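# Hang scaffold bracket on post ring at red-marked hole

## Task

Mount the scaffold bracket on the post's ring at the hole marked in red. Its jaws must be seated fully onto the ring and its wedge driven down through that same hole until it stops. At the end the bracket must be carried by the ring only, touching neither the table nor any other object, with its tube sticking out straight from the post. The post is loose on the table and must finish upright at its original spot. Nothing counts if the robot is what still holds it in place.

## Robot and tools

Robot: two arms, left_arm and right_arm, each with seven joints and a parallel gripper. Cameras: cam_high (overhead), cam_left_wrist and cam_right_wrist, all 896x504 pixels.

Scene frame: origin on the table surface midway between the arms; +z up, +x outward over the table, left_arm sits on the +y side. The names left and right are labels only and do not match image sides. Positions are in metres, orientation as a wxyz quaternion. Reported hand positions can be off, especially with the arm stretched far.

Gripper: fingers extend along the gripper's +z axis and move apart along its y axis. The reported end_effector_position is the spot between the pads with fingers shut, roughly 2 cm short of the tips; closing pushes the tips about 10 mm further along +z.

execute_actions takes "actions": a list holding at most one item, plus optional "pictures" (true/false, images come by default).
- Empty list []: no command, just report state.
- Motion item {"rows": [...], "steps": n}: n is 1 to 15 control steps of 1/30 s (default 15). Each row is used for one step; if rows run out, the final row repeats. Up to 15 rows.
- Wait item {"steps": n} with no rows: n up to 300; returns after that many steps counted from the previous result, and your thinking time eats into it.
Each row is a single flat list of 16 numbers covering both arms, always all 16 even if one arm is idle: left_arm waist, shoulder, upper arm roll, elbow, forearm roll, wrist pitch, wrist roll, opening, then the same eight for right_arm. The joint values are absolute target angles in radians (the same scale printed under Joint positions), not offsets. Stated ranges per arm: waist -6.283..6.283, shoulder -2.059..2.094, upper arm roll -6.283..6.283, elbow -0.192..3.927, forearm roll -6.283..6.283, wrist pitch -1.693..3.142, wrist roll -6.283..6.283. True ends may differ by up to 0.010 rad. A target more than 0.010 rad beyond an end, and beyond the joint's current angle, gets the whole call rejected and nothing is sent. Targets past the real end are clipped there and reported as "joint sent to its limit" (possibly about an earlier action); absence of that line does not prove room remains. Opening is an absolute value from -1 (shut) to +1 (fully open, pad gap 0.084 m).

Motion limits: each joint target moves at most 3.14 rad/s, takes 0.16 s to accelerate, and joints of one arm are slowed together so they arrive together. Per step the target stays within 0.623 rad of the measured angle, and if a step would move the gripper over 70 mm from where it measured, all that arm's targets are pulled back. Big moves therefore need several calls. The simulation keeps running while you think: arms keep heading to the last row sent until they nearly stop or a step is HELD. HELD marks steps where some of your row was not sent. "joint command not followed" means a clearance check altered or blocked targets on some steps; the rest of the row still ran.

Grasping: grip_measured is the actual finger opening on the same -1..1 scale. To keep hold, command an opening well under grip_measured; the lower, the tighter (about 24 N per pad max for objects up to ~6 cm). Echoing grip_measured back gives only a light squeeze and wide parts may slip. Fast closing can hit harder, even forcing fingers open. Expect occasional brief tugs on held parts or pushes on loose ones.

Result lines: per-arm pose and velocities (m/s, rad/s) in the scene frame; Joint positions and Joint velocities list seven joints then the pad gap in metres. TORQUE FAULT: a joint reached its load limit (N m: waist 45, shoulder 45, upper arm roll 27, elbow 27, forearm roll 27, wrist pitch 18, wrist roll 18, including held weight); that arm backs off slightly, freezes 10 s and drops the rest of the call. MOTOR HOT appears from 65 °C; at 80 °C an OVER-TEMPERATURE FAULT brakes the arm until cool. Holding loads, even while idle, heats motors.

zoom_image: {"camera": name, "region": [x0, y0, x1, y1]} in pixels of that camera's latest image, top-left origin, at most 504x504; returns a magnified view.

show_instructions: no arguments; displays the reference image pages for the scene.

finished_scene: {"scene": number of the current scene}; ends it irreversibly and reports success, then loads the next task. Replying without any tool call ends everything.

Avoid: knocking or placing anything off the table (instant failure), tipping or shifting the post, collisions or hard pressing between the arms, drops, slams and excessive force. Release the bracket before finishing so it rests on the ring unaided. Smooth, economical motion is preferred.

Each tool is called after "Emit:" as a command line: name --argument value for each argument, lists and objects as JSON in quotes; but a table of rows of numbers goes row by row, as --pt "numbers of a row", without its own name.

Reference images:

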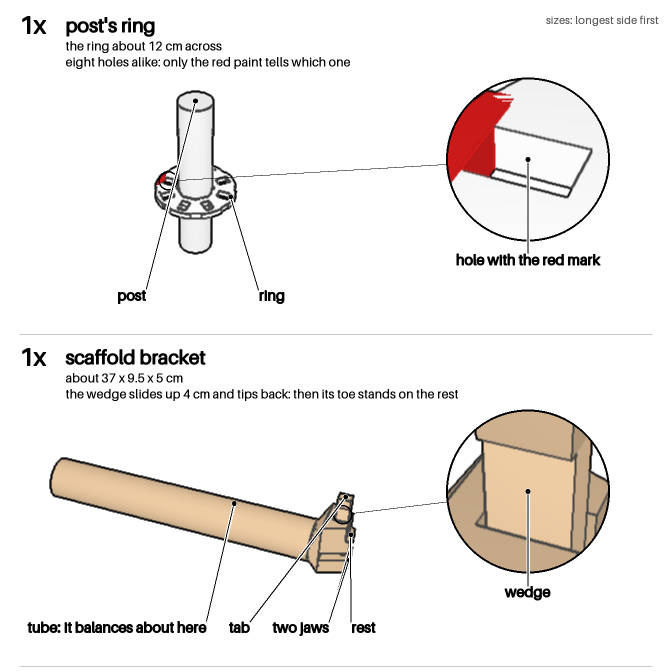

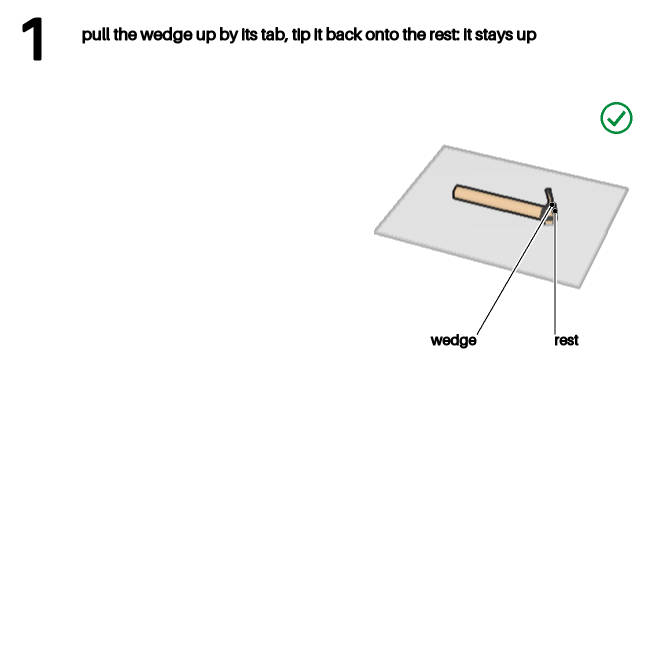

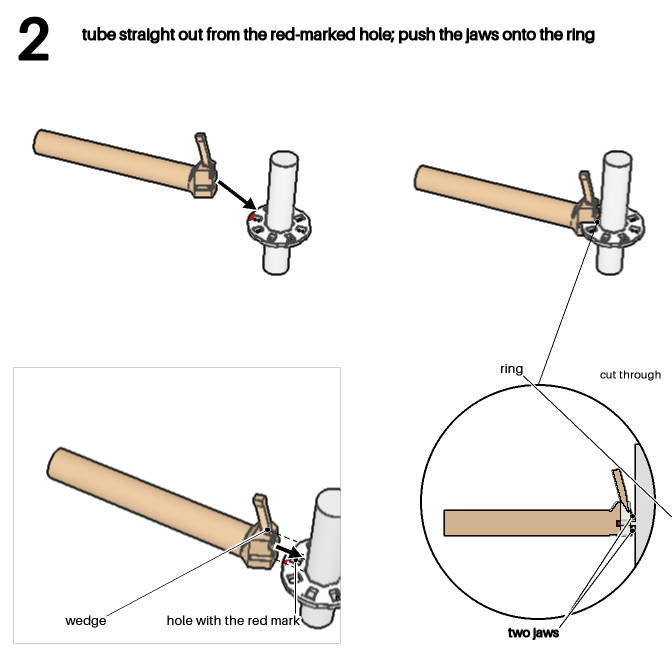

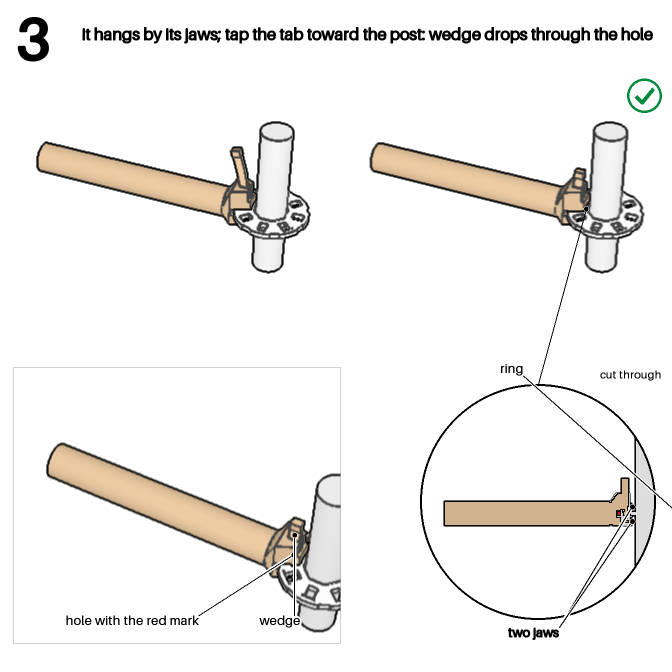

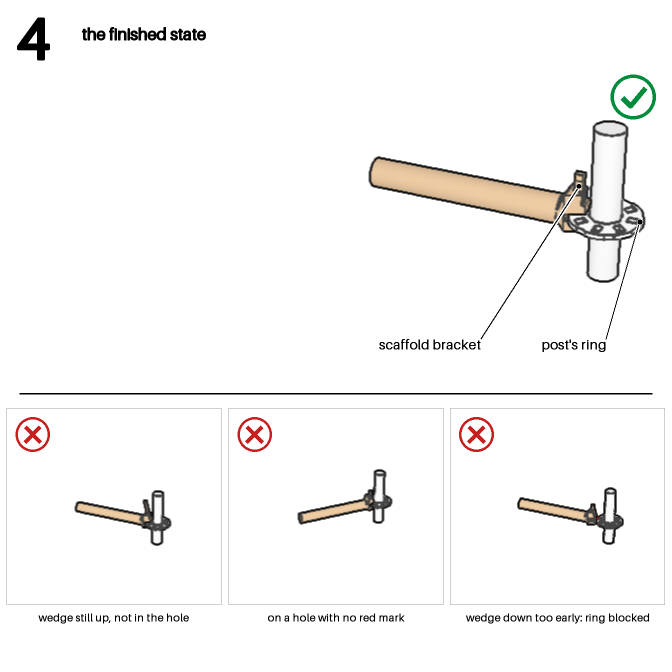

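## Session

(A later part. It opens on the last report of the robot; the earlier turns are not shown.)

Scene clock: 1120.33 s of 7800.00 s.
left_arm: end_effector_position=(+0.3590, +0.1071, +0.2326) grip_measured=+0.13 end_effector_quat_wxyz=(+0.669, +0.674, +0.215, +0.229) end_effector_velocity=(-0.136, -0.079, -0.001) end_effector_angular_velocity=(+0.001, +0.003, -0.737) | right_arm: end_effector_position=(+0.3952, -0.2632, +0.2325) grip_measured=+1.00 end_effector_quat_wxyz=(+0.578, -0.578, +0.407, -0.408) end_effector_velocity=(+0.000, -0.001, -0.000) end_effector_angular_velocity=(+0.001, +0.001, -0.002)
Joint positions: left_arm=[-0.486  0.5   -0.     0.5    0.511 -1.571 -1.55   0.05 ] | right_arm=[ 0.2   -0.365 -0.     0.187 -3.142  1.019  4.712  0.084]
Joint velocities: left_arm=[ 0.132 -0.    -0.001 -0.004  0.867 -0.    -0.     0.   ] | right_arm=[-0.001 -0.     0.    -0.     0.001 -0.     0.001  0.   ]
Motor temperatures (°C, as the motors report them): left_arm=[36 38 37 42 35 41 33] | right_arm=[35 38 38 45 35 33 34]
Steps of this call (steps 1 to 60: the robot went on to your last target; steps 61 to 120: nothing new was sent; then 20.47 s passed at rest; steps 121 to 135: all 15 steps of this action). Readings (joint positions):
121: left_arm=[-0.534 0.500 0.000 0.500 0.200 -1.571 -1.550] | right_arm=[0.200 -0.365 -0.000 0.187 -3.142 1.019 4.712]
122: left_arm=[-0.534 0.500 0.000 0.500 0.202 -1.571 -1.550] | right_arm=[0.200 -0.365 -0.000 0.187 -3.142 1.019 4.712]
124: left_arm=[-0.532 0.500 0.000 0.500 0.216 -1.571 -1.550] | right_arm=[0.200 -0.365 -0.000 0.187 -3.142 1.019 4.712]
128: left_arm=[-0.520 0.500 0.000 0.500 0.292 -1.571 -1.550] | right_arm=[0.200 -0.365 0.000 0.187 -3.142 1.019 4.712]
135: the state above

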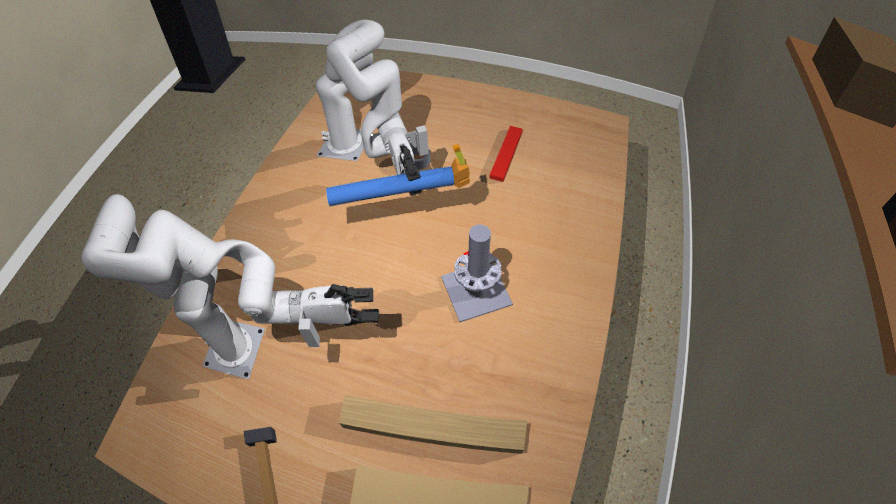

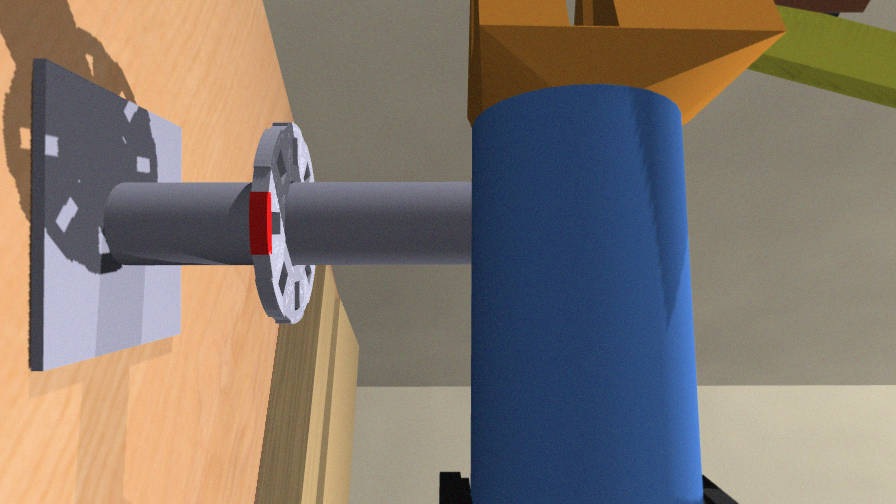

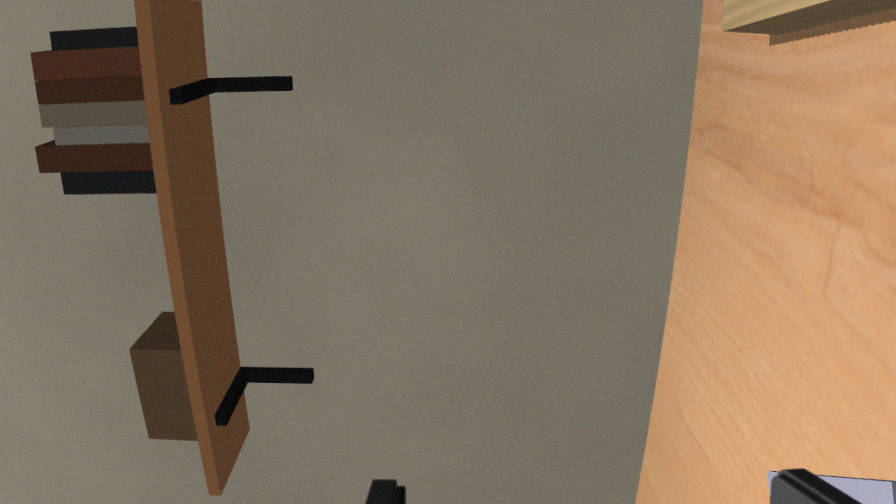

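Emit:
execute_actions --actions '[{"rows": [[-0.471,0.5,0,0.5,0.61,-1.5708,-1.55,-1, 0.2,-0.3654,0,0.1868,-3.1416,1.0186,4.712,1],[-0.468,0.5,0,0.5,0.628,-1.5708,-1.55,-1, 0.2,-0.3654,0,0.1868,-3.1416,1.0186,4.712,1],[-0.464,0.5,0,0.5,0.654,-1.5708,-1.55,-1, 0.2,-0.3654,0,0.1868,-3.1416,1.0186,4.712,1],[-0.459,0.5,0,0.5,0.686,-1.5708,-1.55,-1, 0.2,-0.3654,0,0.1868,-3.1416,1.0186,4.712,1],[-0.453,0.5,0,0.5,0.724,-1.5708,-1.55,-1, 0.2,-0.3654,0,0.1868,-3.1416,1.0186,4.712,1],[-0.446,0.5,0,0.5,0.766,-1.5708,-1.55,-1, 0.2,-0.3654,0,0.1868,-3.1416,1.0186,4.712,1],[-0.439,0.5,0,0.5,0.81,-1.5708,-1.55,-1, 0.2,-0.3654,0,0.1868,-3.1416,1.0186,4.712,1],[-0.432,0.5,0,0.5,0.855,-1.5708,-1.55,-1, 0.2,-0.3654,0,0.1868,-3.1416,1.0186,4.712,1],[-0.425,0.5,0,0.5,0.9,-1.5708,-1.55,-1, 0.2,-0.3654,0,0.1868,-3.1416,1.0186,4.712,1],[-0.418,0.5,0,0.5,0.944,-1.5708,-1.55,-1, 0.2,-0.3654,0,0.1868,-3.1416,1.0186,4.712,1],[-0.411,0.5,0,0.5,0.986,-1.5708,-1.55,-1, 0.2,-0.3654,0,0.1868,-3.1416,1.0186,4.712,1],[-0.405,0.5,0,0.5,1.024,-1.5708,-1.55,-1, 0.2,-0.3654,0,0.1868,-3.1416,1.0186,4.712,1],[-0.4,0.5,0,0.5,1.056,-1.5708,-1.55,-1, 0.2,-0.3654,0,0.1868,-3.1416,1.0186,4.712,1],[-0.396,0.5,0,0.5,1.082,-1.5708,-1.55,-1, 0.2,-0.3654,0,0.1868,-3.1416,1.0186,4.712,1],[-0.393,0.5,0,0.5,1.1,-1.5708,-1.55,-1, 0.2,-0.3654,0,0.1868,-3.1416,1.0186,4.712,1]], "steps": 15}]' --pictures false

Emit:
execute_actions --actions '[{"rows": [[-0.392,0.5,0,0.5,1.11,-1.5708,-1.55,-1, 0.22,-0.3654,0,0.1868,-3.1416,1.0186,4.712,1],[-0.389,0.5,0,0.5,1.128,-1.5708,-1.55,-1, 0.25,-0.3654,0,0.1868,-3.1416,1.0186,4.712,1],[-0.385,0.5,0,0.5,1.154,-1.5708,-1.55,-1, 0.29,-0.3654,0,0.1868,-3.1416,1.0186,4.712,1],[-0.38,0.5,0,0.5,1.186,-1.5708,-1.55,-1, 0.33,-0.3654,0,0.1868,-3.1416,1.0186,4.712,1],[-0.374,0.5,0,0.5,1.224,-1.5708,-1.55,-1, 0.37,-0.3654,0,0.1868,-3.1416,1.0186,4.712,1],[-0.367,0.5,0,0.5,1.266,-1.5708,-1.55,-1, 0.41,-0.3654,0,0.1868,-3.1416,1.0186,4.712,1],[-0.36,0.5,0,0.5,1.31,-1.5708,-1.55,-1, 0.45,-0.3654,0,0.1868,-3.1416,1.0186,4.712,1],[-0.353,0.5,0,0.5,1.355,-1.5708,-1.55,-1, 0.49,-0.3654,0,0.1868,-3.1416,1.0186,4.712,1],[-0.346,0.5,0,0.5,1.4,-1.5708,-1.55,-1, 0.53,-0.3654,0,0.1868,-3.1416,1.0186,4.712,1],[-0.339,0.5,0,0.5,1.444,-1.5708,-1.55,-1, 0.57,-0.3654,0,0.1868,-3.1416,1.0186,4.712,1],[-0.332,0.5,0,0.5,1.486,-1.5708,-1.55,-1, 0.61,-0.3654,0,0.1868,-3.1416,1.0186,4.712,1],[-0.326,0.5,0,0.5,1.524,-1.5708,-1.55,-1, 0.65,-0.3654,0,0.1868,-3.1416,1.0186,4.712,1],[-0.321,0.5,0,0.5,1.556,-1.5708,-1.55,-1, 0.68,-0.3654,0,0.1868,-3.1416,1.0186,4.712,1],[-0.317,0.5,0,0.5,1.582,-1.5708,-1.55,-1, 0.70,-0.3654,0,0.1868,-3.1416,1.0186,4.712,1],[-0.3134,0.5,0,0.5,1.6,-1.5708,-1.55,-1, 0.71,-0.3654,0,0.1868,-3.1416,1.0186,4.712,1]], "steps": 15}]' --pictures false

Emit:
execute_actions --actions '[{"rows": [[-0.3134,0.5,0,0.5,1.6,-1.5708,-1.55,-1, 0.73,-0.3654,0,0.1868,-3.1416,1.0186,4.712,1],[-0.3134,0.5,0,0.5,1.6,-1.5708,-1.55,-1, 0.76,-0.3654,0,0.1868,-3.1416,1.0186,4.712,1],[-0.3134,0.5,0,0.5,1.6,-1.5708,-1.55,-1, 0.80,-0.3654,0,0.1868,-3.1416,1.0186,4.712,1],[-0.3134,0.5,0,0.5,1.6,-1.5708,-1.55,-1, 0.84,-0.3654,0,0.1868,-3.1416,1.0186,4.712,1],[-0.3134,0.5,0,0.5,1.6,-1.5708,-1.55,-1, 0.88,-0.3654,0,0.1868,-3.1416,1.0186,4.712,1],[-0.3134,0.5,0,0.5,1.6,-1.5708,-1.55,-1, 0.92,-0.3654,0,0.1868,-3.1416,1.0186,4.712,1],[-0.3134,0.5,0,0.5,1.6,-1.5708,-1.55,-1, 0.96,-0.3654,0,0.1868,-3.1416,1.0186,4.712,1],[-0.3134,0.5,0,0.5,1.6,-1.5708,-1.55,-1, 0.99,-0.3654,0,0.1868,-3.1416,1.0186,4.712,1],[-0.3134,0.5,0,0.5,1.6,-1.5708,-1.55,-1, 1.0135,-0.3654,0,0.1868,-3.1416,1.0186,4.712,1]], "steps": 15}]'

Scene clock: 1169.70 s of 7800.00 s.
left_arm: end_effector_position=(+0.2766, +0.0828, +0.2327) grip_measured=+0.13 end_effector_quat_wxyz=(+0.701, +0.703, +0.078, +0.092) end_effector_velocity=(-0.211, -0.012, +0.000) end_effector_angular_velocity=(-0.000, -0.003, -0.927) | right_arm: end_effector_position=(+0.3952, -0.2632, +0.2325) grip_measured=+1.00 end_effector_quat_wxyz=(+0.578, -0.578, +0.407, -0.408) end_effector_velocity=(-0.000, +0.001, +0.000) end_effector_angular_velocity=(+0.001, -0.000, +0.002)
Joint positions: left_arm=[-0.412  0.5   -0.     0.5    0.981 -1.571 -1.55   0.05 ] | right_arm=[ 0.2   -0.365 -0.     0.187 -3.142  1.019  4.712  0.084]
Joint velocities: left_arm=[ 0.175 -0.001 -0.001 -0.001  1.101 -0.001  0.002  0.   ] | right_arm=[ 0.002 -0.     0.     0.    -0.     0.     0.001 -0.   ]
Motor temperatures (°C, as the motors report them): left_arm=[36 38 37 42 35 41 33] | right_arm=[35 37 38 44 35 33 34]
Steps of this call (steps 1 to 30: the robot went on to your last target; steps 31 to 90: nothing new was sent; then 45.87 s passed at rest; steps 91 to 105: all 15 steps of this action). Readings (joint positions):
91: left_arm=[-0.472 0.500 0.000 0.500 0.600 -1.571 -1.550] | right_arm=[0.200 -0.365 0.000 0.187 -3.142 1.019 4.712]
92: left_arm=[-0.472 0.500 0.000 0.500 0.602 -1.571 -1.550] | right_arm=[0.200 -0.365 0.000 0.187 -3.142 1.019 4.712]
94: left_arm=[-0.469 0.500 0.001 0.500 0.619 -1.571 -1.550] | right_arm=[0.200 -0.365 -0.000 0.187 -3.142 1.019 4.712]
98: left_arm=[-0.455 0.500 0.000 0.500 0.712 -1.571 -1.550] | right_arm=[0.200 -0.365 0.000 0.187 -3.142 1.019 4.712]
105: the state above

Scene clock: 1170.20 s of 7800.00 s.
left_arm: end_effector_position=(+0.1782, +0.0995, +0.2327) grip_measured=+0.13 end_effector_quat_wxyz=(+0.705, +0.703, -0.071, -0.056) end_effector_velocity=(-0.219, +0.087, -0.000) end_effector_angular_velocity=(+0.000, +0.001, -0.932) | right_arm: end_effector_position=(+0.3037, -0.1118, +0.2325) grip_measured=+1.00 end_effector_quat_wxyz=(+0.648, -0.648, +0.283, -0.284) end_effector_velocity=(-0.318, +0.344, -0.000) end_effector_angular_velocity=(-0.002, -0.001, +1.060)
Joint positions: left_arm=[-0.333  0.5   -0.     0.501  1.48  -1.571 -1.55   0.05 ] | right_arm=[ 0.603 -0.365  0.001  0.187 -3.142  1.019  4.712  0.084]
Joint velocities: left_arm=[ 0.177 -0.    -0.    -0.002  1.109 -0.001  0.001  0.   ] | right_arm=[ 1.056 -0.     0.004 -0.001 -0.001 -0.    -0.     0.   ]
Motor temperatures (°C, as the motors report them): left_arm=[36 38 37 42 35 41 33] | right_arm=[35 37 38 44 35 33 34]
Steps of this call (steps 1 to 15: all 15 steps of this action). Readings (joint positions):
1: left_arm=[-0.407 0.500 -0.000 0.500 1.016 -1.571 -1.550] | right_arm=[0.200 -0.365 -0.000 0.187 -3.142 1.019 4.712]
2: left_arm=[-0.402 0.500 -0.000 0.500 1.046 -1.571 -1.550] | right_arm=[0.203 -0.365 -0.001 0.187 -3.142 1.019 4.712]
4: left_arm=[-0.395 0.500 -0.000 0.500 1.094 -1.571 -1.550] | right_arm=[0.229 -0.365 -0.001 0.187 -3.141 1.019 4.712]
8: left_arm=[-0.376 0.500 0.001 0.501 1.205 -1.571 -1.550] | right_arm=[0.346 -0.365 0.000 0.187 -3.142 1.019 4.712]
15: the state above

Scene clock: 1170.70 s of 7800.00 s.
left_arm: end_effector_position=(+0.1552, +0.1102, +0.2325) grip_measured=+0.13 end_effector_quat_wxyz=(+0.701, +0.699, -0.105, -0.091) end_effector_velocity=(-0.003, +0.000, -0.000) end_effector_angular_velocity=(+0.001, +0.005, -0.008) | right_arm: end_effector_position=(+0.1622, -0.0096, +0.2323) grip_measured=+1.00 end_effector_quat_wxyz=(+0.691, -0.691, +0.150, -0.150) end_effector_velocity=(-0.045, +0.020, -0.000) end_effector_angular_velocity=(+0.002, +0.007, +0.109)
Joint positions: left_arm=[-0.314  0.5    0.     0.5    1.599 -1.571 -1.55   0.05 ] | right_arm=[ 1.001 -0.365  0.     0.187 -3.142  1.019  4.712  0.084]
Joint velocities: left_arm=[-0.     0.001 -0.001 -0.004  0.007  0.    -0.001 -0.   ] | right_arm=[ 0.129 -0.    -0.018 -0.001  0.003 -0.    -0.001  0.   ]
Motor temperatures (°C, as the motors report them): left_arm=[36 38 37 42 35 41 33] | right_arm=[35 37 38 44 35 33 34]
Steps of this call (steps 1 to 15: all 15 steps of this action). Readings (joint positions):
1: left_arm=[-0.328 0.499 -0.000 0.500 1.515 -1.571 -1.550] | right_arm=[0.636 -0.365 0.001 0.187 -3.142 1.019 4.712]
2: left_arm=[-0.323 0.499 -0.000 0.500 1.544 -1.571 -1.550] | right_arm=[0.664 -0.365 0.001 0.187 -3.142 1.019 4.712]
4: left_arm=[-0.318 0.500 -0.000 0.500 1.575 -1.571 -1.550] | right_arm=[0.717 -0.365 0.000 0.187 -3.142 1.019 4.712]
8: left_arm=[-0.314 0.500 0.000 0.501 1.593 -1.571 -1.550] | right_arm=[0.850 -0.365 -0.000 0.187 -3.142 1.019 4.712]
15: the state above

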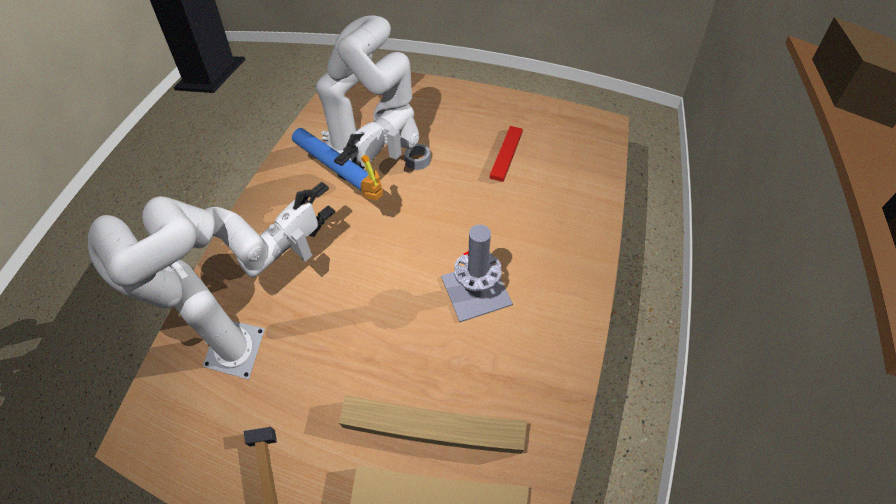

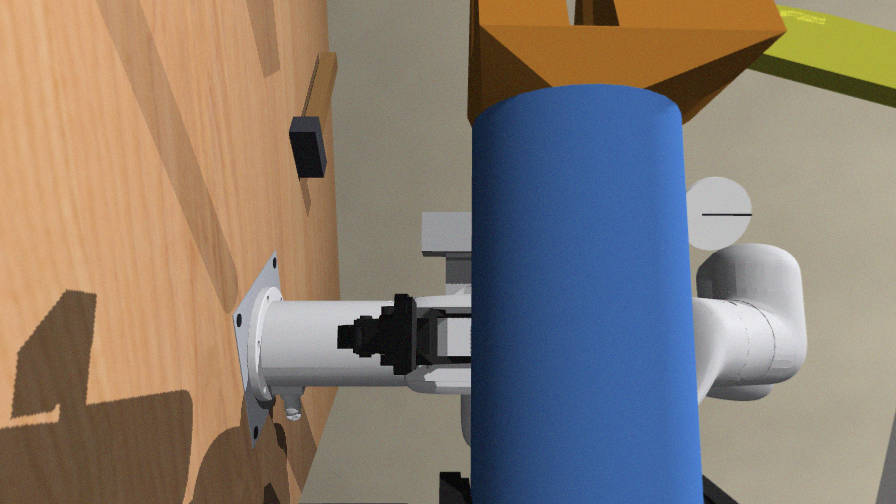

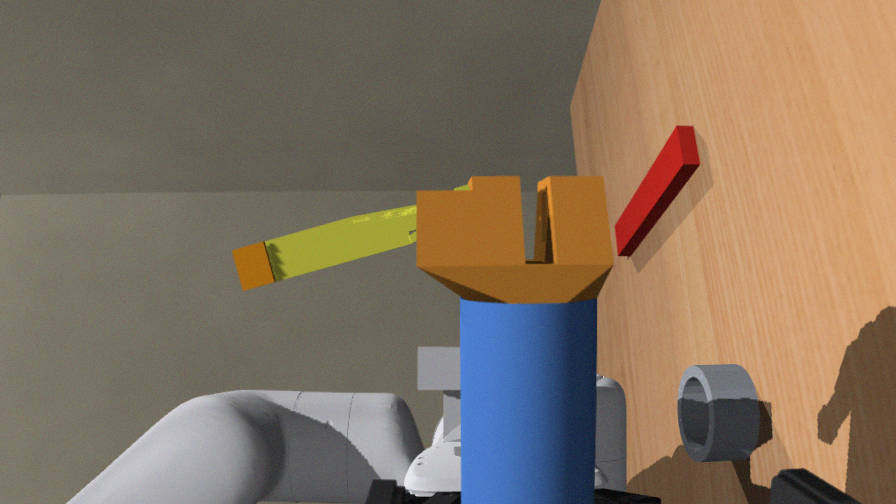

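Emit:
execute_actions --actions '[]'

Scene clock: 1179.47 s of 7800.00 s.
left_arm: end_effector_position=(+0.1550, +0.1103, +0.2325) grip_measured=+0.13 end_effector_quat_wxyz=(+0.701, +0.699, -0.105, -0.091) end_effector_velocity=(-0.000, -0.000, +0.000) end_effector_angular_velocity=(-0.000, -0.000, -0.000) | right_arm: end_effector_position=(+0.1574, -0.0073, +0.2325) grip_measured=+1.00 end_effector_quat_wxyz=(+0.692, -0.692, +0.146, -0.146) end_effector_velocity=(-0.000, -0.000, -0.000) end_effector_angular_velocity=(-0.001, -0.000, +0.001)
Joint positions: left_arm=[-0.313  0.5   -0.     0.5    1.6   -1.571 -1.55   0.05 ] | right_arm=[ 1.014 -0.365 -0.     0.187 -3.142  1.019  4.712  0.084]
Joint velocities: left_arm=[-0. -0. -0.  0. -0.  0. -0. -0.] | right_arm=[ 0.001  0.    -0.    -0.    -0.001 -0.    -0.     0.   ]
Motor temperatures (°C, as the motors report them): left_arm=[36 37 38 41 35 41 33] | right_arm=[35 37 38 44 35 33 34]
Steps of this call (steps 1 to 30: the robot went on to your last target; steps 31 to 90: nothing new was sent; then 5.77 s passed at rest). Readings (joint positions):
1: left_arm=[-0.314 0.500 -0.000 0.500 1.599 -1.571 -1.550] | right_arm=[1.005 -0.365 -0.000 0.187 -3.142 1.019 4.712]
2: left_arm=[-0.313 0.500 0.000 0.500 1.599 -1.571 -1.550] | right_arm=[1.007 -0.365 -0.000 0.187 -3.142 1.019 4.712]
4: left_arm=[-0.313 0.500 0.000 0.500 1.600 -1.571 -1.550] | right_arm=[1.010 -0.365 -0.001 0.187 -3.142 1.019 4.712]
8: left_arm=[-0.313 0.500 0.000 0.500 1.600 -1.571 -1.550] | right_arm=[1.012 -0.365 -0.000 0.187 -3.142 1.019 4.712]
90: the state above
All arms were judged still, so your last target was given up. Only a new action makes them travel on or press farther. Fingers that are still opening or closing keep moving.

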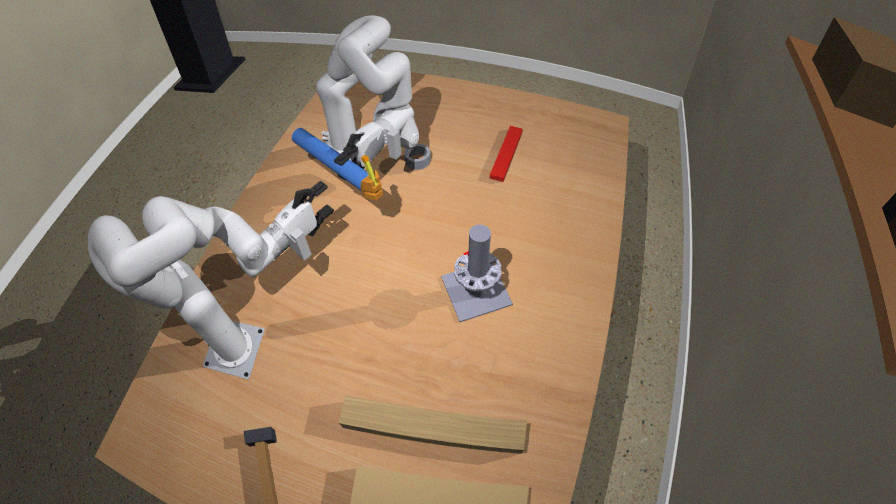

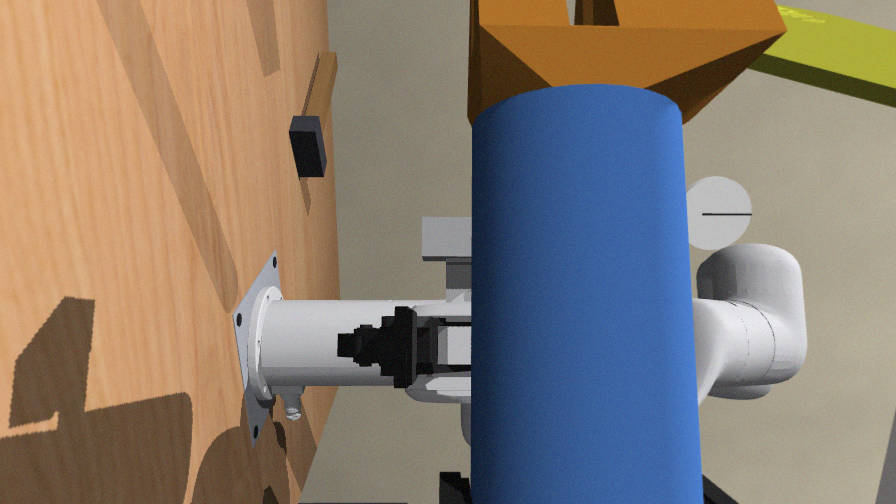

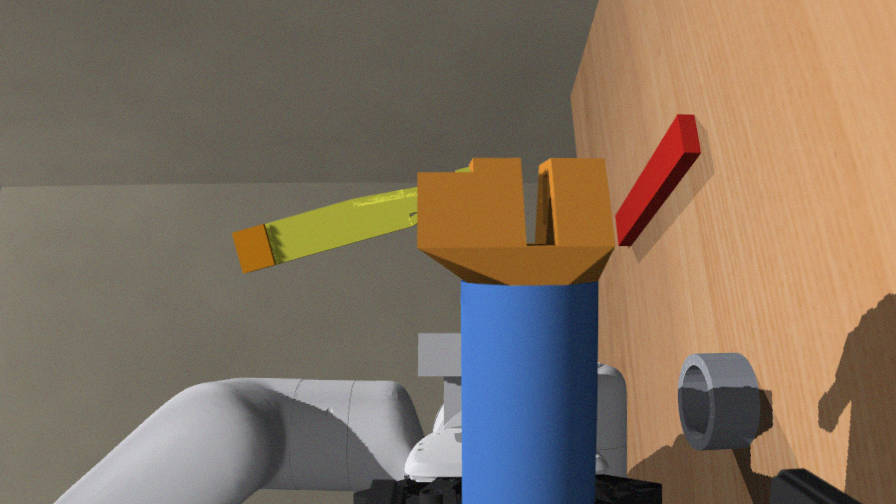

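Emit:
execute_actions --actions '[{"rows": [[-0.3134,0.5,0,0.5,1.6,-1.5708,-1.55,-1, 1.005,-0.35,0,0.2,-3.1416,1.021,4.712,1],[-0.3134,0.5,0,0.5,1.6,-1.5708,-1.55,-1, 0.997,-0.325,0,0.22,-3.1416,1.025,4.712,1],[-0.3134,0.5,0,0.5,1.6,-1.5708,-1.55,-1, 0.99,-0.296,0,0.2445,-3.1416,1.03,4.712,1],[-0.3134,0.5,0,0.5,1.6,-1.5708,-1.55,-1, 0.986,-0.2662,0,0.2694,-3.1416,1.0352,4.712,1],[-0.3134,0.5,0,0.5,1.6,-1.5708,-1.55,-1, 0.986,-0.238,0,0.296,-3.1416,1.0365,4.712,1],[-0.3134,0.5,0,0.5,1.6,-1.5708,-1.55,-1, 0.986,-0.21,0,0.323,-3.1416,1.0375,4.712,1],[-0.3134,0.5,0,0.5,1.6,-1.5708,-1.55,-1, 0.986,-0.183,0,0.35,-3.1416,1.038,4.712,1],[-0.3134,0.5,0,0.5,1.6,-1.5708,-1.55,-1, 0.986,-0.156,0,0.3766,-3.1416,1.0385,4.712,1],[-0.3134,0.5,0,0.5,1.6,-1.5708,-1.55,-1, 0.986,-0.138,0,0.394,-3.1416,1.0386,4.712,1],[-0.3134,0.5,0,0.5,1.6,-1.5708,-1.55,-1, 0.986,-0.1288,0,0.4034,-3.1416,1.0386,4.712,1]], "steps": 15}]' --pictures false

Emit:
execute_actions --actions '[{"steps": 12}]'

Scene clock: 1212.37 s of 7800.00 s.
left_arm: end_effector_position=(+0.1550, +0.1103, +0.2325) grip_measured=+0.13 end_effector_quat_wxyz=(+0.701, +0.699, -0.105, -0.091) end_effector_velocity=(-0.001, +0.000, -0.000) end_effector_angular_velocity=(+0.001, +0.002, -0.000) | right_arm: end_effector_position=(+0.1949, +0.0440, +0.2326) grip_measured=+1.00 end_effector_quat_wxyz=(+0.690, -0.690, +0.155, -0.155) end_effector_velocity=(+0.013, +0.022, -0.007) end_effector_angular_velocity=(-0.011, +0.005, -0.004)
Joint positions: left_arm=[-0.313  0.5    0.     0.5    1.6   -1.571 -1.55   0.05 ] | right_arm=[ 0.986 -0.138  0.     0.394 -3.142  1.038  4.712  0.084]
Joint velocities: left_arm=[-0.001 -0.     0.001 -0.002  0.     0.    -0.     0.   ] | right_arm=[-0.003  0.1   -0.002  0.088 -0.001 -0.001 -0.     0.   ]
Motor temperatures (°C, as the motors report them): left_arm=[36 37 38 41 35 41 33] | right_arm=[35 37 38 44 35 33 34]
Steps of this call (steps 1 to 90: nothing new was sent; then 29.40 s passed at rest; steps 91 to 105: all 15 steps of this action). Readings (joint positions):
91: left_arm=[-0.313 0.500 -0.000 0.500 1.600 -1.571 -1.550] | right_arm=[1.013 -0.365 0.000 0.187 -3.142 1.019 4.712]
92: left_arm=[-0.313 0.500 0.000 0.500 1.600 -1.571 -1.550] | right_arm=[1.012 -0.363 0.000 0.189 -3.142 1.019 4.712]
94: left_arm=[-0.313 0.500 0.000 0.500 1.600 -1.571 -1.550] | right_arm=[1.004 -0.341 0.000 0.207 -3.142 1.023 4.712]
98: left_arm=[-0.313 0.500 0.000 0.500 1.600 -1.571 -1.550] | right_arm=[0.989 -0.251 -0.000 0.286 -3.142 1.033 4.712]
105: the state above

Scene clock: 1212.77 s of 7800.00 s.
left_arm: end_effector_position=(+0.1550, +0.1103, +0.2325) grip_measured=+0.13 end_effector_quat_wxyz=(+0.701, +0.699, -0.105, -0.091) end_effector_velocity=(+0.000, +0.000, -0.000) end_effector_angular_velocity=(+0.001, +0.002, +0.001) | right_arm: end_effector_position=(+0.1962, +0.0463, +0.2325) grip_measured=+1.00 end_effector_quat_wxyz=(+0.690, -0.690, +0.155, -0.155) end_effector_velocity=(+0.000, +0.001, -0.000) end_effector_angular_velocity=(-0.001, -0.002, +0.001)
Joint positions: left_arm=[-0.313  0.5   -0.     0.5    1.6   -1.571 -1.55   0.05 ] | right_arm=[ 0.986 -0.129 -0.     0.403 -3.142  1.039  4.712  0.084]
Joint velocities: left_arm=[ 0.001 -0.     0.    -0.001 -0.    -0.    -0.001  0.   ] | right_arm=[ 0.     0.003 -0.     0.003 -0.001  0.    -0.002  0.   ]
Motor temperatures (°C, as the motors report them): left_arm=[36 37 38 41 35 41 33] | right_arm=[35 37 38 44 35 33 34]
Steps of this call (steps 1 to 12: the robot went on to your last target). Readings (joint positions):
1: left_arm=[-0.313 0.500 -0.000 0.500 1.600 -1.571 -1.550] | right_arm=[0.986 -0.135 0.000 0.397 -3.142 1.038 4.712]
2: left_arm=[-0.313 0.500 0.000 0.500 1.600 -1.571 -1.550] | right_arm=[0.986 -0.134 0.000 0.398 -3.142 1.038 4.712]
4: left_arm=[-0.313 0.500 -0.000 0.500 1.600 -1.571 -1.550] | right_arm=[0.986 -0.132 -0.000 0.400 -3.142 1.038 4.712]
8: left_arm=[-0.313 0.500 0.000 0.500 1.600 -1.571 -1.550] | right_arm=[0.986 -0.130 -0.000 0.402 -3.142 1.039 4.712]
12: the state above

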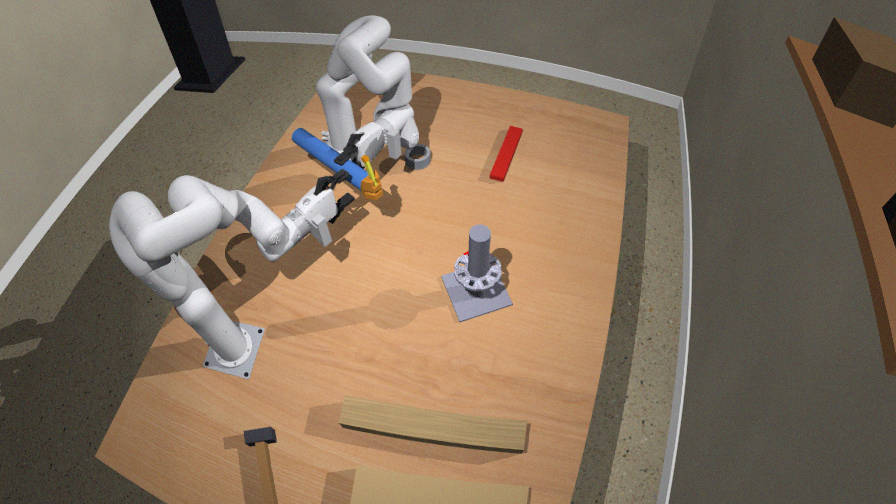

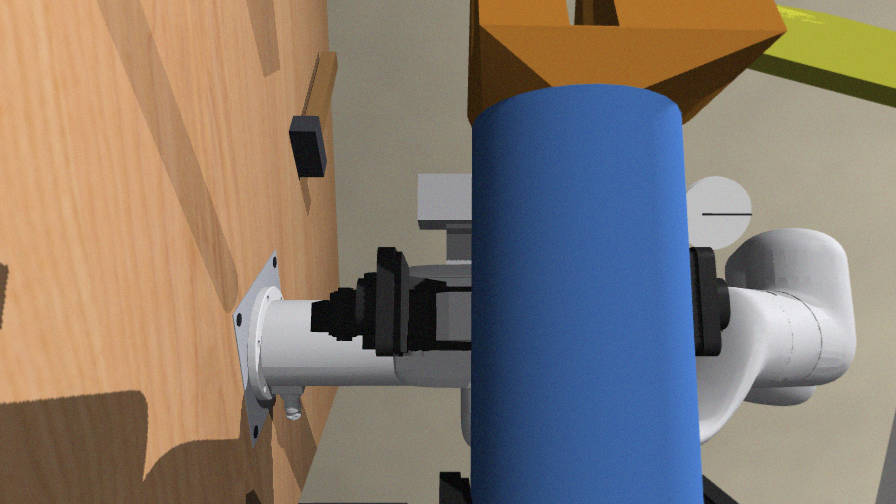

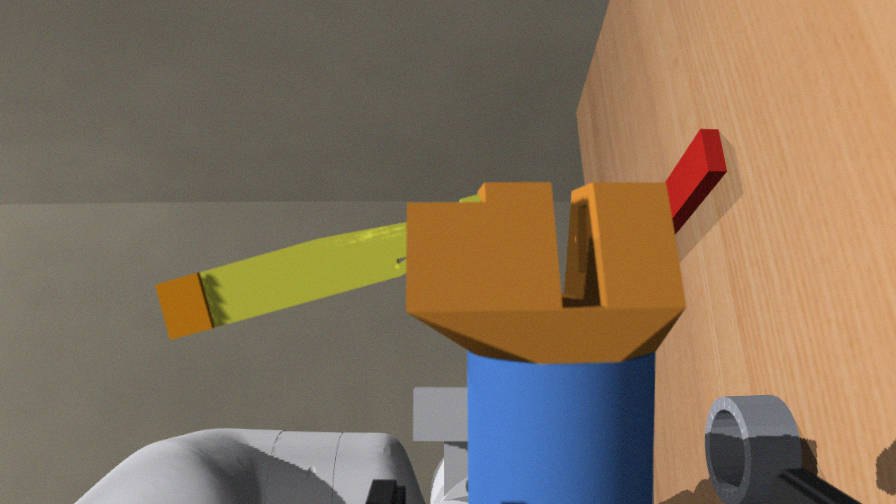

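Emit:
execute_actions --actions '[{"rows": [[-0.3134,0.5,0,0.5,1.6,-1.5708,-1.55,-1, 0.986,-0.12,0,0.413,-3.1416,1.0378,4.712,1],[-0.3134,0.5,0,0.5,1.6,-1.5708,-1.55,-1, 0.986,-0.105,0,0.43,-3.1416,1.036,4.712,1],[-0.3134,0.5,0,0.5,1.6,-1.5708,-1.55,-1, 0.986,-0.088,0,0.449,-3.1416,1.034,4.712,1],[-0.3134,0.5,0,0.5,1.6,-1.5708,-1.55,-1, 0.986,-0.07,0,0.469,-3.1416,1.032,4.712,1],[-0.3134,0.5,0,0.5,1.6,-1.5708,-1.55,-1, 0.986,-0.052,0,0.4895,-3.1416,1.0293,4.712,1],[-0.3134,0.5,0,0.5,1.6,-1.5708,-1.55,-1, 0.986,-0.035,0,0.509,-3.1416,1.0268,4.712,1],[-0.3134,0.5,0,0.5,1.6,-1.5708,-1.55,-1, 0.986,-0.02,0,0.5265,-3.1416,1.0243,4.712,1],[-0.3134,0.5,0,0.5,1.6,-1.5708,-1.55,-1, 0.986,-0.011,0,0.537,-3.1416,1.0228,4.712,1],[-0.3134,0.5,0,0.5,1.6,-1.5708,-1.55,-1, 0.986,-0.0075,0,0.5409,-3.1416,1.0224,4.712,1]], "steps": 15}]' --pictures false

Emit:
execute_actions --actions '[{"steps": 12}]'

Scene clock: 1235.27 s of 7800.00 s.
left_arm: end_effector_position=(+0.1550, +0.1103, +0.2325) grip_measured=+0.13 end_effector_quat_wxyz=(+0.701, +0.699, -0.105, -0.091) end_effector_velocity=(-0.000, -0.000, +0.000) end_effector_angular_velocity=(-0.000, +0.000, -0.001) | right_arm: end_effector_position=(+0.2129, +0.0815, +0.2324) grip_measured=+1.00 end_effector_quat_wxyz=(+0.690, -0.690, +0.155, -0.155) end_effector_velocity=(+0.005, +0.009, -0.002) end_effector_angular_velocity=(-0.003, +0.003, -0.003)
Joint positions: left_arm=[-0.313  0.5    0.     0.5    1.6   -1.571 -1.55   0.05 ] | right_arm=[ 0.986 -0.011 -0.     0.537 -3.142  1.023  4.712  0.084]
Joint velocities: left_arm=[-0.     0.    -0.001  0.    -0.    -0.    -0.    -0.   ] | right_arm=[-0.     0.032 -0.001  0.036  0.002 -0.007  0.001  0.   ]
Motor temperatures (°C, as the motors report them): left_arm=[36 37 38 41 35 41 33] | right_arm=[35 37 38 44 35 33 34]
Steps of this call (steps 1 to 15: the robot went on to your last target; steps 16 to 90: nothing new was sent; then 19.00 s passed at rest; steps 91 to 105: all 15 steps of this action). Readings (joint positions):
91: left_arm=[-0.313 0.500 0.000 0.500 1.600 -1.571 -1.550] | right_arm=[0.986 -0.129 -0.000 0.404 -3.142 1.039 4.712]
92: left_arm=[-0.313 0.500 0.000 0.500 1.600 -1.571 -1.550] | right_arm=[0.986 -0.127 -0.000 0.405 -3.142 1.038 4.712]
94: left_arm=[-0.313 0.500 0.000 0.500 1.600 -1.571 -1.550] | right_arm=[0.986 -0.113 -0.000 0.420 -3.142 1.037 4.712]
98: left_arm=[-0.313 0.500 -0.000 0.500 1.600 -1.571 -1.550] | right_arm=[0.986 -0.058 0.000 0.484 -3.142 1.030 4.712]
105: the state above

Scene clock: 1235.67 s of 7800.00 s.
left_arm: end_effector_position=(+0.1550, +0.1103, +0.2325) grip_measured=+0.13 end_effector_quat_wxyz=(+0.701, +0.699, -0.105, -0.091) end_effector_velocity=(-0.000, +0.000, -0.000) end_effector_angular_velocity=(+0.000, +0.003, -0.000) | right_arm: end_effector_position=(+0.2134, +0.0825, +0.2325) grip_measured=+1.00 end_effector_quat_wxyz=(+0.690, -0.690, +0.155, -0.155) end_effector_velocity=(-0.000, +0.000, -0.000) end_effector_angular_velocity=(+0.001, +0.002, +0.001)
Joint positions: left_arm=[-0.313  0.5   -0.     0.5    1.6   -1.571 -1.55   0.05 ] | right_arm=[ 0.986 -0.008 -0.     0.541 -3.142  1.022  4.712  0.084]
Joint velocities: left_arm=[-0.     0.    -0.    -0.002 -0.    -0.    -0.001  0.   ] | right_arm=[ 0.     0.001  0.     0.001 -0.    -0.     0.002  0.   ]
Motor temperatures (°C, as the motors report them): left_arm=[36 37 38 41 35 41 33] | right_arm=[35 37 38 44 35 33 34]
Steps of this call (steps 1 to 12: the robot went on to your last target). Readings (joint positions):
1: left_arm=[-0.313 0.500 0.000 0.500 1.600 -1.571 -1.550] | right_arm=[0.986 -0.010 -0.000 0.538 -3.142 1.023 4.712]
2: left_arm=[-0.313 0.500 0.000 0.500 1.600 -1.571 -1.550] | right_arm=[0.986 -0.009 -0.000 0.539 -3.142 1.023 4.712]
4: left_arm=[-0.313 0.500 -0.000 0.500 1.600 -1.571 -1.550] | right_arm=[0.986 -0.009 -0.000 0.540 -3.142 1.022 4.712]
8: left_arm=[-0.313 0.500 -0.000 0.500 1.600 -1.571 -1.550] | right_arm=[0.986 -0.008 -0.000 0.540 -3.142 1.022 4.712]
12: the state above

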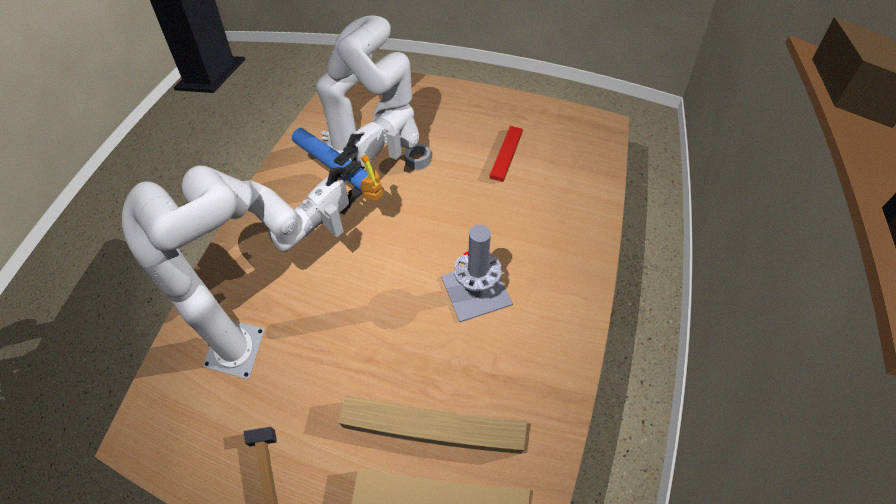

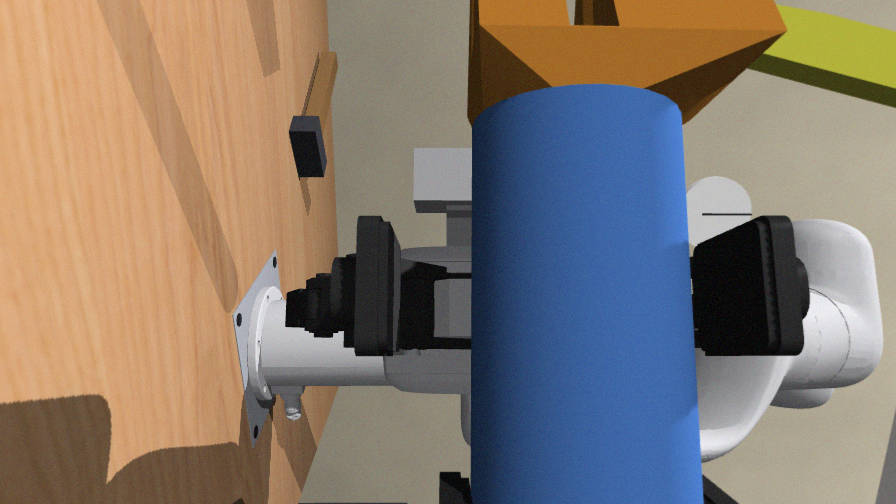

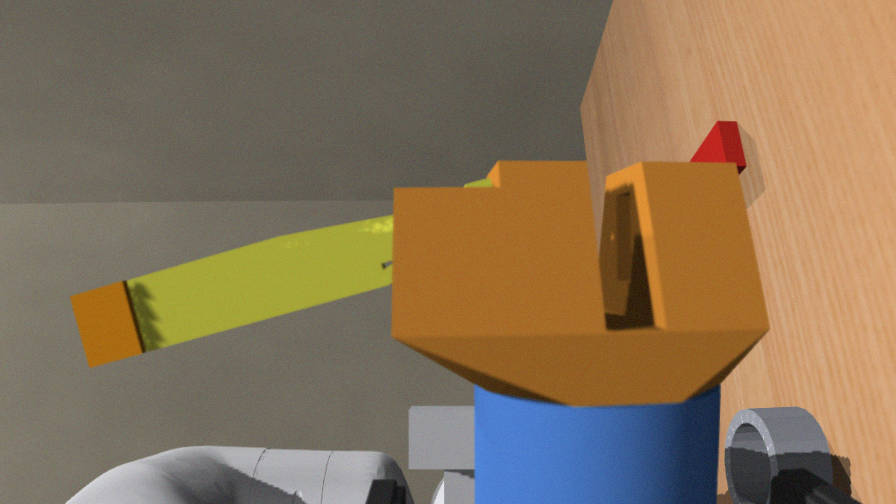

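Emit:
execute_actions --actions '[{"rows": [[-0.3134,0.5,0,0.5,1.6,-1.5708,-1.55,-1, 0.989,0.0,0,0.55,-3.1416,1.0208,4.712,1],[-0.3134,0.5,0,0.5,1.6,-1.5708,-1.55,-1, 0.993,0.01,0,0.562,-3.1416,1.0186,4.712,1],[-0.3134,0.5,0,0.5,1.6,-1.5708,-1.55,-1, 0.997,0.02,0,0.5745,-3.1416,1.0163,4.712,1],[-0.3134,0.5,0,0.5,1.6,-1.5708,-1.55,-1, 1.001,0.029,0,0.586,-3.1416,1.014,4.712,1],[-0.3134,0.5,0,0.5,1.6,-1.5708,-1.55,-1, 1.004,0.0354,0,0.5936,-3.1416,1.0126,4.712,1],[-0.3134,0.5,0,0.5,1.6,-1.5708,-1.55,-1, 1.004,0.0354,0,0.5936,-3.1416,1.0126,4.712,0.9],[-0.3134,0.5,0,0.5,1.6,-1.5708,-1.55,-1, 1.004,0.0354,0,0.5936,-3.1416,1.0126,4.712,0.8],[-0.3134,0.5,0,0.5,1.6,-1.5708,-1.55,-1, 1.004,0.0354,0,0.5936,-3.1416,1.0126,4.712,0.7],[-0.3134,0.5,0,0.5,1.6,-1.5708,-1.55,-1, 1.004,0.0354,0,0.5936,-3.1416,1.0126,4.712,0.6],[-0.3134,0.5,0,0.5,1.6,-1.5708,-1.55,-1, 1.004,0.0354,0,0.5936,-3.1416,1.0126,4.712,0.5],[-0.3134,0.5,0,0.5,1.6,-1.5708,-1.55,-1, 1.004,0.0354,0,0.5936,-3.1416,1.0126,4.712,0.4],[-0.3134,0.5,0,0.5,1.6,-1.5708,-1.55,-1, 1.004,0.0354,0,0.5936,-3.1416,1.0126,4.712,0.35]], "steps": 15}]' --pictures false

Emit:
execute_actions --actions '[{"steps": 15}]'

Scene clock: 1270.00 s of 7800.00 s.
left_arm: end_effector_position=(+0.1550, +0.1103, +0.2325) grip_measured=+0.13 end_effector_quat_wxyz=(+0.701, +0.699, -0.105, -0.091) end_effector_velocity=(-0.000, +0.000, -0.000) end_effector_angular_velocity=(+0.000, +0.001, +0.001) | right_arm: end_effector_position=(+0.2108, +0.1000, +0.2325) grip_measured=+0.34 end_effector_quat_wxyz=(+0.691, -0.691, +0.149, -0.149) end_effector_velocity=(-0.001, +0.002, +0.001) end_effector_angular_velocity=(+0.000, -0.002, +0.003)
Joint positions: left_arm=[-0.313  0.5    0.     0.5    1.6   -1.571 -1.55   0.05 ] | right_arm=[ 1.004  0.035 -0.     0.593 -3.142  1.013  4.712  0.059]
Joint velocities: left_arm=[ 0.001  0.    -0.    -0.001 -0.    -0.     0.     0.   ] | right_arm=[ 0.003  0.004 -0.     0.006 -0.    -0.001 -0.001 -0.   ]
Motor temperatures (°C, as the motors report them): left_arm=[36 37 38 41 35 41 33] | right_arm=[35 38 38 44 35 33 34]
Steps of this call (steps 1 to 15: the robot went on to your last target; steps 16 to 90: nothing new was sent; then 30.83 s passed at rest; steps 91 to 105: all 15 steps of this action). Readings (joint positions):
91: left_arm=[-0.313 0.500 0.000 0.500 1.600 -1.571 -1.550] | right_arm=[0.986 -0.007 -0.000 0.541 -3.142 1.022 4.712]
92: left_arm=[-0.313 0.500 -0.000 0.500 1.600 -1.571 -1.550] | right_arm=[0.987 -0.006 -0.000 0.543 -3.142 1.022 4.712]
94: left_arm=[-0.313 0.500 0.000 0.500 1.600 -1.571 -1.550] | right_arm=[0.991 0.004 -0.001 0.555 -3.142 1.020 4.712]
98: left_arm=[-0.313 0.500 -0.000 0.500 1.600 -1.571 -1.550] | right_arm=[1.001 0.029 0.001 0.586 -3.142 1.015 4.712]
105: the state above

Scene clock: 1270.50 s of 7800.00 s.
left_arm: end_effector_position=(+0.1550, +0.1103, +0.2325) grip_measured=+0.13 end_effector_quat_wxyz=(+0.701, +0.699, -0.105, -0.091) end_effector_velocity=(+0.001, +0.000, +0.000) end_effector_angular_velocity=(-0.001, -0.002, +0.001) | right_arm: end_effector_position=(+0.2106, +0.1003, +0.2325) grip_measured=+0.34 end_effector_quat_wxyz=(+0.691, -0.691, +0.149, -0.149) end_effector_velocity=(-0.001, +0.001, +0.000) end_effector_angular_velocity=(+0.000, +0.000, +0.001)
Joint positions: left_arm=[-0.313  0.5   -0.     0.5    1.6   -1.571 -1.55   0.05 ] | right_arm=[ 1.004  0.035 -0.     0.594 -3.142  1.013  4.712  0.059]
Joint velocities: left_arm=[ 0.001 -0.     0.     0.002  0.    -0.     0.     0.   ] | right_arm=[ 0.001  0.     0.001  0.001  0.001 -0.    -0.     0.   ]
Motor temperatures (°C, as the motors report them): left_arm=[36 37 38 41 35 41 33] | right_arm=[35 38 38 44 35 33 34]
Steps of this call (steps 1 to 15: the robot went on to your last target). Readings (joint positions):
1: left_arm=[-0.313 0.500 0.000 0.500 1.600 -1.571 -1.550] | right_arm=[1.004 0.035 -0.000 0.593 -3.142 1.013 4.712]
2: left_arm=[-0.313 0.500 -0.000 0.500 1.600 -1.571 -1.550] | right_arm=[1.004 0.035 -0.000 0.593 -3.142 1.013 4.712]
4: left_arm=[-0.313 0.500 0.000 0.500 1.600 -1.571 -1.550] | right_arm=[1.004 0.035 -0.000 0.593 -3.142 1.013 4.712]
8: left_arm=[-0.313 0.500 0.000 0.500 1.600 -1.571 -1.550] | right_arm=[1.004 0.035 -0.000 0.593 -3.142 1.013 4.712]
15: the state above
All arms were judged still, so your last target was given up. Only a new action makes them travel on or press farther. Fingers that are still opening or closing keep moving.

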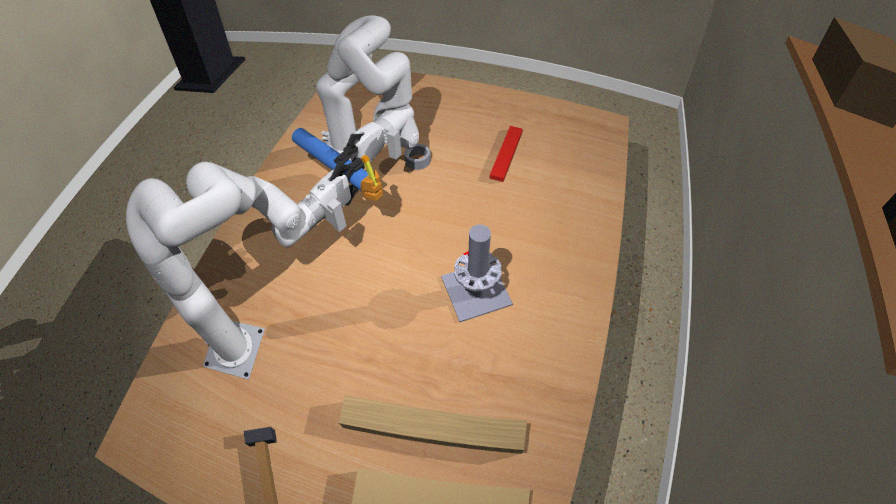

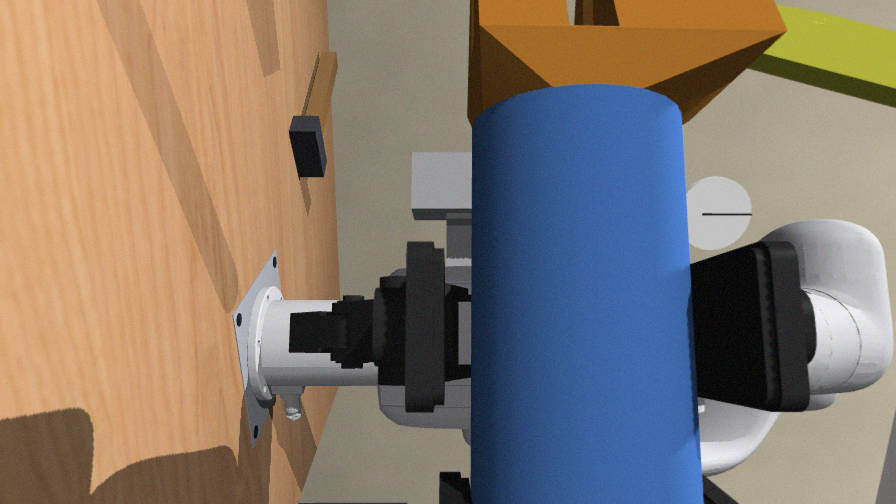

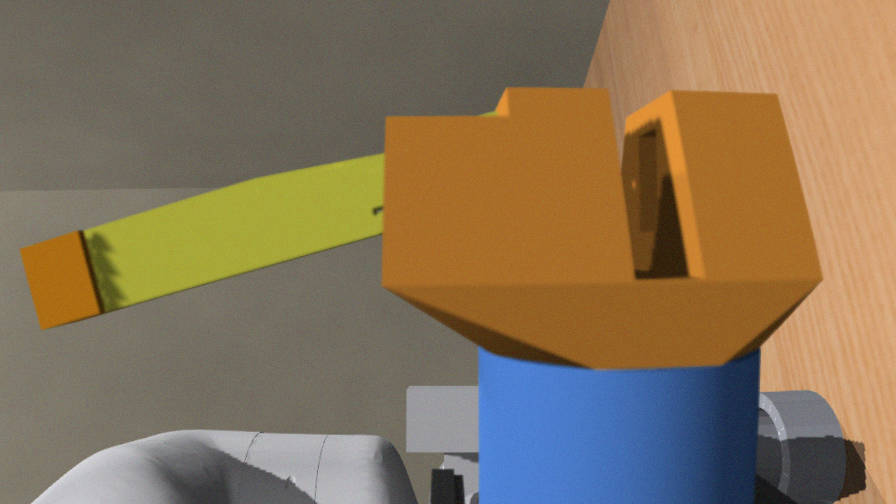

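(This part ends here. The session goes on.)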